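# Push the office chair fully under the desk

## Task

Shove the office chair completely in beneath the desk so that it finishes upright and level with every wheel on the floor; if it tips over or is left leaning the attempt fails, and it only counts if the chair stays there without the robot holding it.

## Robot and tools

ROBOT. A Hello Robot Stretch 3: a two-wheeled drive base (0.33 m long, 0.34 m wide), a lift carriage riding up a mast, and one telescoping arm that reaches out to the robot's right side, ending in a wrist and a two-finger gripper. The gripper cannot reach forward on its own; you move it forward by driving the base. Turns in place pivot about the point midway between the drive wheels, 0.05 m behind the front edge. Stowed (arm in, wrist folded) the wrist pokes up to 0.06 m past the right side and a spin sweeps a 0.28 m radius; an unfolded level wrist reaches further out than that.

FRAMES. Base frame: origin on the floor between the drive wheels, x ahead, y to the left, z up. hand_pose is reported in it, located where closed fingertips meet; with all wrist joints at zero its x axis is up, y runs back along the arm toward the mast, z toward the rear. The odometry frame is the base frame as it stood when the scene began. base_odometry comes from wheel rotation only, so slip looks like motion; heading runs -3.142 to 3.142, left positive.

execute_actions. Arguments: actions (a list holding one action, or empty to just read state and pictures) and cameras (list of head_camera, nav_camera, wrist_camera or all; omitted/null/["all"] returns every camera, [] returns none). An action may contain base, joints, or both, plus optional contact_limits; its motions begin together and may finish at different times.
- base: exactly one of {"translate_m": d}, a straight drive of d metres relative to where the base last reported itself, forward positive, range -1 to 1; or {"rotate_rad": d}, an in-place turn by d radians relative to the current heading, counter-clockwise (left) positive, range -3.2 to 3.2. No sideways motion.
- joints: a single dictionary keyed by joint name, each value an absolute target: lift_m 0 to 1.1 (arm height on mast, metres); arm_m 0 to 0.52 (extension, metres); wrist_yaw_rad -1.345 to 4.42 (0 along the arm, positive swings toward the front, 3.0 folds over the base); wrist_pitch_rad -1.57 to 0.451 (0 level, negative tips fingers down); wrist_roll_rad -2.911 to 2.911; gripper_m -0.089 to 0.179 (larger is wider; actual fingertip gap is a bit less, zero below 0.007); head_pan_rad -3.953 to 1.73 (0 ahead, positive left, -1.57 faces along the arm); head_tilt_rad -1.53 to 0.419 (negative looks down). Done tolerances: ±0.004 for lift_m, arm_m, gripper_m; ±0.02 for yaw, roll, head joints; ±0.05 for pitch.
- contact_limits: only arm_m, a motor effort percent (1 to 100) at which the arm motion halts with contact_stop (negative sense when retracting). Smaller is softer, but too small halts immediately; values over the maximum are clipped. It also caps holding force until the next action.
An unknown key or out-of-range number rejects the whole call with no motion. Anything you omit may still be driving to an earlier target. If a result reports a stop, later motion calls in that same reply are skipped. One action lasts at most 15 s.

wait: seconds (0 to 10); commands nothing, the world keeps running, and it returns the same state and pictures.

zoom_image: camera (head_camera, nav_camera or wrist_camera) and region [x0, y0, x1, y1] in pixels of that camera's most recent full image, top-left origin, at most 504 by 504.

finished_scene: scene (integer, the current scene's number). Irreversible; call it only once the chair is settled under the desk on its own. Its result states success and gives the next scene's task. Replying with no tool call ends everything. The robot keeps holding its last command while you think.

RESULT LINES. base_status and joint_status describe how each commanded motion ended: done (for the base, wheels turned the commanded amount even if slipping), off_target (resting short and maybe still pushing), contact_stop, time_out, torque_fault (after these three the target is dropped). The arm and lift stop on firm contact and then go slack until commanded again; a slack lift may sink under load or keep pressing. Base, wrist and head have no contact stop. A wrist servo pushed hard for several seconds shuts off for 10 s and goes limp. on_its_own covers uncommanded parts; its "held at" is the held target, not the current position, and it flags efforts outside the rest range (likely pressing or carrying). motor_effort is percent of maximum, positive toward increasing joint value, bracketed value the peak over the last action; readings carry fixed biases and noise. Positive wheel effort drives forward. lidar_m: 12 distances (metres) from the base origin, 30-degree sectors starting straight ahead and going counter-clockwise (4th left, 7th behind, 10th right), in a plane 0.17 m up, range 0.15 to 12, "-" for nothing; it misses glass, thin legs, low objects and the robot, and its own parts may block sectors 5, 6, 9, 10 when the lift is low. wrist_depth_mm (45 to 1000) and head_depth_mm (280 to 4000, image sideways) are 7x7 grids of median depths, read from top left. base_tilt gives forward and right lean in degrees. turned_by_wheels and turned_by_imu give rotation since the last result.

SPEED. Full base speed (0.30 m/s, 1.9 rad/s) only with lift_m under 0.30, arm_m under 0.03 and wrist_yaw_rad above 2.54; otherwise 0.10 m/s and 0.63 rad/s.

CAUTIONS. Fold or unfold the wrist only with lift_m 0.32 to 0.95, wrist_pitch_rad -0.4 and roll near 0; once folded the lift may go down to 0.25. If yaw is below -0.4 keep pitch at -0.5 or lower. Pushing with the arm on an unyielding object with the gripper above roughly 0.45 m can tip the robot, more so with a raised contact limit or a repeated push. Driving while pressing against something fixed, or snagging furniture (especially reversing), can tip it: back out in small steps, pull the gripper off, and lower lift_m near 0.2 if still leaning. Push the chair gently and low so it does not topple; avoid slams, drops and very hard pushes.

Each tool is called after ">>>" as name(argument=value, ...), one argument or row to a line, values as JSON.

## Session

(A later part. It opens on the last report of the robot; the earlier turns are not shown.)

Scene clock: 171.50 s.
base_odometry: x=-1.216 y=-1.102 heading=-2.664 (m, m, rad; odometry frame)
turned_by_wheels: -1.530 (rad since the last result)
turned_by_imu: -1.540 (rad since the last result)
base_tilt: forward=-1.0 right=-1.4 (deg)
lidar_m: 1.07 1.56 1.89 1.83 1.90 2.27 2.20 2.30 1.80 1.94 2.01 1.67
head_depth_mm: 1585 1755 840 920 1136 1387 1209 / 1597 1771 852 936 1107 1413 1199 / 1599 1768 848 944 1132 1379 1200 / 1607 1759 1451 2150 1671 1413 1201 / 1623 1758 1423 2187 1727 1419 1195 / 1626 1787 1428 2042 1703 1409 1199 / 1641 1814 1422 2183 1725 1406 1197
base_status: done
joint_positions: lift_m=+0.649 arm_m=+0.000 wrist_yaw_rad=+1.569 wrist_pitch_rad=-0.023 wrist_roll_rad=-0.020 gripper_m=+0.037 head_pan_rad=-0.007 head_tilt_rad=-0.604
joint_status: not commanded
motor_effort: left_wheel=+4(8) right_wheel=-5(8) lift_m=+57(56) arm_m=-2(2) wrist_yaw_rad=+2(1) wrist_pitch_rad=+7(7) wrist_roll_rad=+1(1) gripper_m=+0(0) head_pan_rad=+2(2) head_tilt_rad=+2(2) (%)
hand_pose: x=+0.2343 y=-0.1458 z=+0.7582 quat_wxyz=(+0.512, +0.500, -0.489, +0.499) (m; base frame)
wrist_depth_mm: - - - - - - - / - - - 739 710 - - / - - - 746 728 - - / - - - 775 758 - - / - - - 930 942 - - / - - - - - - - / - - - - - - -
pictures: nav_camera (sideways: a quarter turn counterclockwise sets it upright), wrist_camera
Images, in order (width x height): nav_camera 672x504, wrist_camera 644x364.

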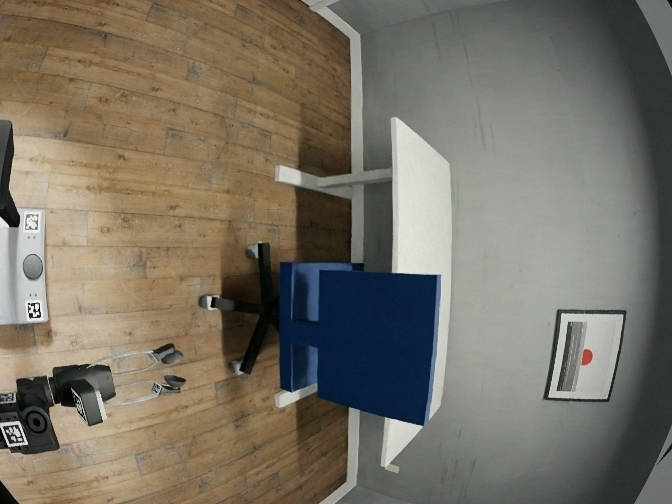

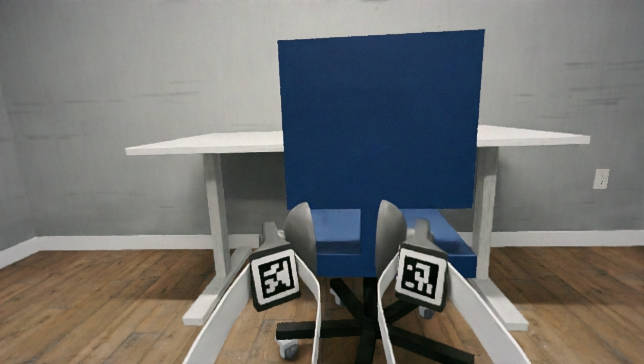

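>>> execute_actions(
  actions=[
    {"base":{"translate_m":0.9},"joints":{"arm_m":0.07}},
  ],
  cameras=["nav_camera"],
)

Scene clock: 181.63 s.
base_odometry: x=-2.015 y=-1.516 heading=-2.664 (m, m, rad; odometry frame)
turned_by_wheels: +0.000 (rad since the last result)
turned_by_imu: -0.128 (rad since the last result)
base_tilt: forward=-1.0 right=-1.4 (deg)
lidar_m: 0.46 0.76 1.36 1.81 1.83 2.33 3.07 2.89 2.09 1.94 0.99 0.98
head_depth_mm: 883 986 1111 986 771 344 380 / 879 973 1095 986 769 344 372 / 873 966 1088 984 766 343 363 / 867 964 1080 986 765 342 355 / 862 953 1071 982 765 341 346 / 860 948 1070 975 761 625 363 / 852 942 1059 967 760 623 531
base_status: done
joint_positions: lift_m=+0.649 arm_m=+0.070 wrist_yaw_rad=+1.781 wrist_pitch_rad=-0.027 wrist_roll_rad=-0.020 gripper_m=+0.037 head_pan_rad=-0.007 head_tilt_rad=-0.604
joint_status: all done
on_its_own: wrist_yaw_rad is held at +1.617, not at your +1.570, by its stall guard, which is still easing
motor_effort: left_wheel=+13(15) right_wheel=+10(51) lift_m=+56(57) arm_m=+3(5) wrist_yaw_rad=-77(76) wrist_pitch_rad=+8(8) wrist_roll_rad=+1(1) gripper_m=-14(14) head_pan_rad=+2(3) head_tilt_rad=+2(3) (%)
hand_pose: x=+0.2285 y=-0.1614 z=+0.7570 quat_wxyz=(+0.457, +0.550, -0.432, +0.549) (m; base frame)
wrist_depth_mm: 173 168 162 158 153 149 146 / 179 174 168 163 158 153 149 / 186 181 174 170 165 159 154 / 194 188 181 177 169 164 159 / 203 195 189 182 176 170 165 / 212 205 196 189 180 176 171 / 223 214 206 197 190 182 178
pictures: nav_camera (sideways: a quarter turn counterclockwise sets it upright)
Images, in order (width x height): nav_camera 672x504.

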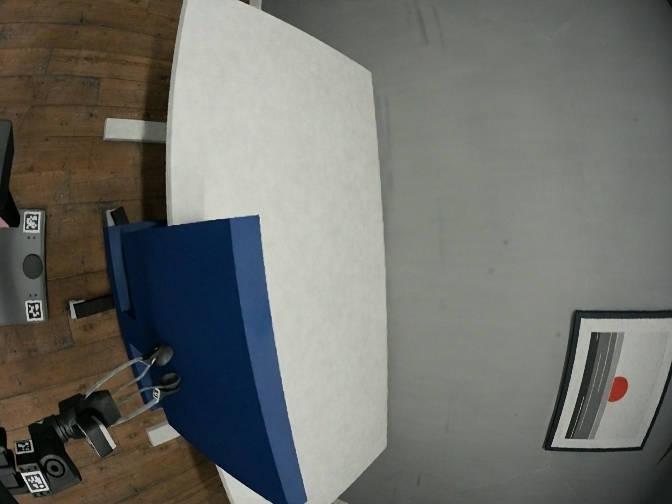

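It's at the desk edge. Back off.

>>> execute_actions(
  actions=[
    {"base":{"translate_m":-0.3}},
  ],
  cameras=["nav_camera","wrist_camera"],
)

Scene clock: 186.03 s.
base_odometry: x=-1.748 y=-1.378 heading=-2.664 (m, m, rad; odometry frame)
turned_by_wheels: +0.000 (rad since the last result)
turned_by_imu: -0.001 (rad since the last result)
base_tilt: forward=-1.0 right=-1.3 (deg)
lidar_m: 0.76 1.00 1.73 1.77 1.81 2.29 2.78 2.82 2.12 1.97 2.00 1.21
head_depth_mm: 1143 1269 1352 600 693 895 1198 / 1131 1265 1350 592 681 844 1202 / 1130 1257 1330 584 670 835 1153 / 1124 1241 1323 581 657 859 1204 / 1113 1232 1319 869 761 1341 1172 / 1106 1229 1307 975 811 1399 1200 / 1097 1210 1301 967 809 1365 1195
base_status: done
joint_positions: lift_m=+0.649 arm_m=+0.070 wrist_yaw_rad=+1.618 wrist_pitch_rad=-0.023 wrist_roll_rad=-0.020 gripper_m=+0.037 head_pan_rad=-0.007 head_tilt_rad=-0.604
joint_status: not commanded
on_its_own: wrist_yaw_rad is held at +1.617, not at your +1.570, by its stall guard, which is not easing now
motor_effort: left_wheel=+3(9) right_wheel=-3(10) lift_m=+56(56) arm_m=+2(3) wrist_yaw_rad=-1(76) wrist_pitch_rad=+7(8) wrist_roll_rad=+1(1) gripper_m=+0(13) head_pan_rad=+2(2) head_tilt_rad=+3(2) (%)
hand_pose: x=+0.2340 y=-0.2027 z=+0.7581 quat_wxyz=(+0.499, +0.512, -0.477, +0.511) (m; base frame)
wrist_depth_mm: - 427 427 435 436 - - / - 437 442 451 461 - - / - - 460 460 466 - - / 673 529 468 485 490 605 - / - 971 480 501 500 - - / - - 651 617 627 - - / - - 536 539 553 - -
pictures: nav_camera (sideways: a quarter turn counterclockwise sets it upright), wrist_camera
Images, in order (width x height): nav_camera 672x504, wrist_camera 644x364.

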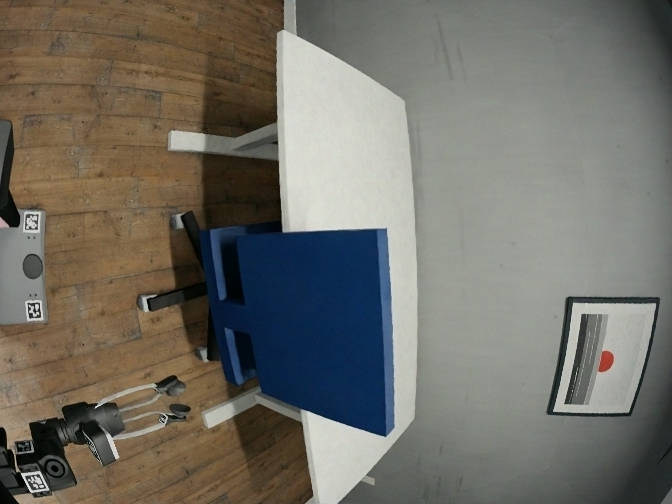

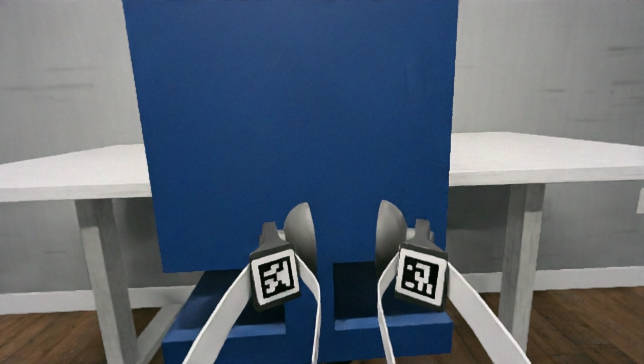

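>>> finished_scene(
  scene=1,
)

The scene is finished: the task was done.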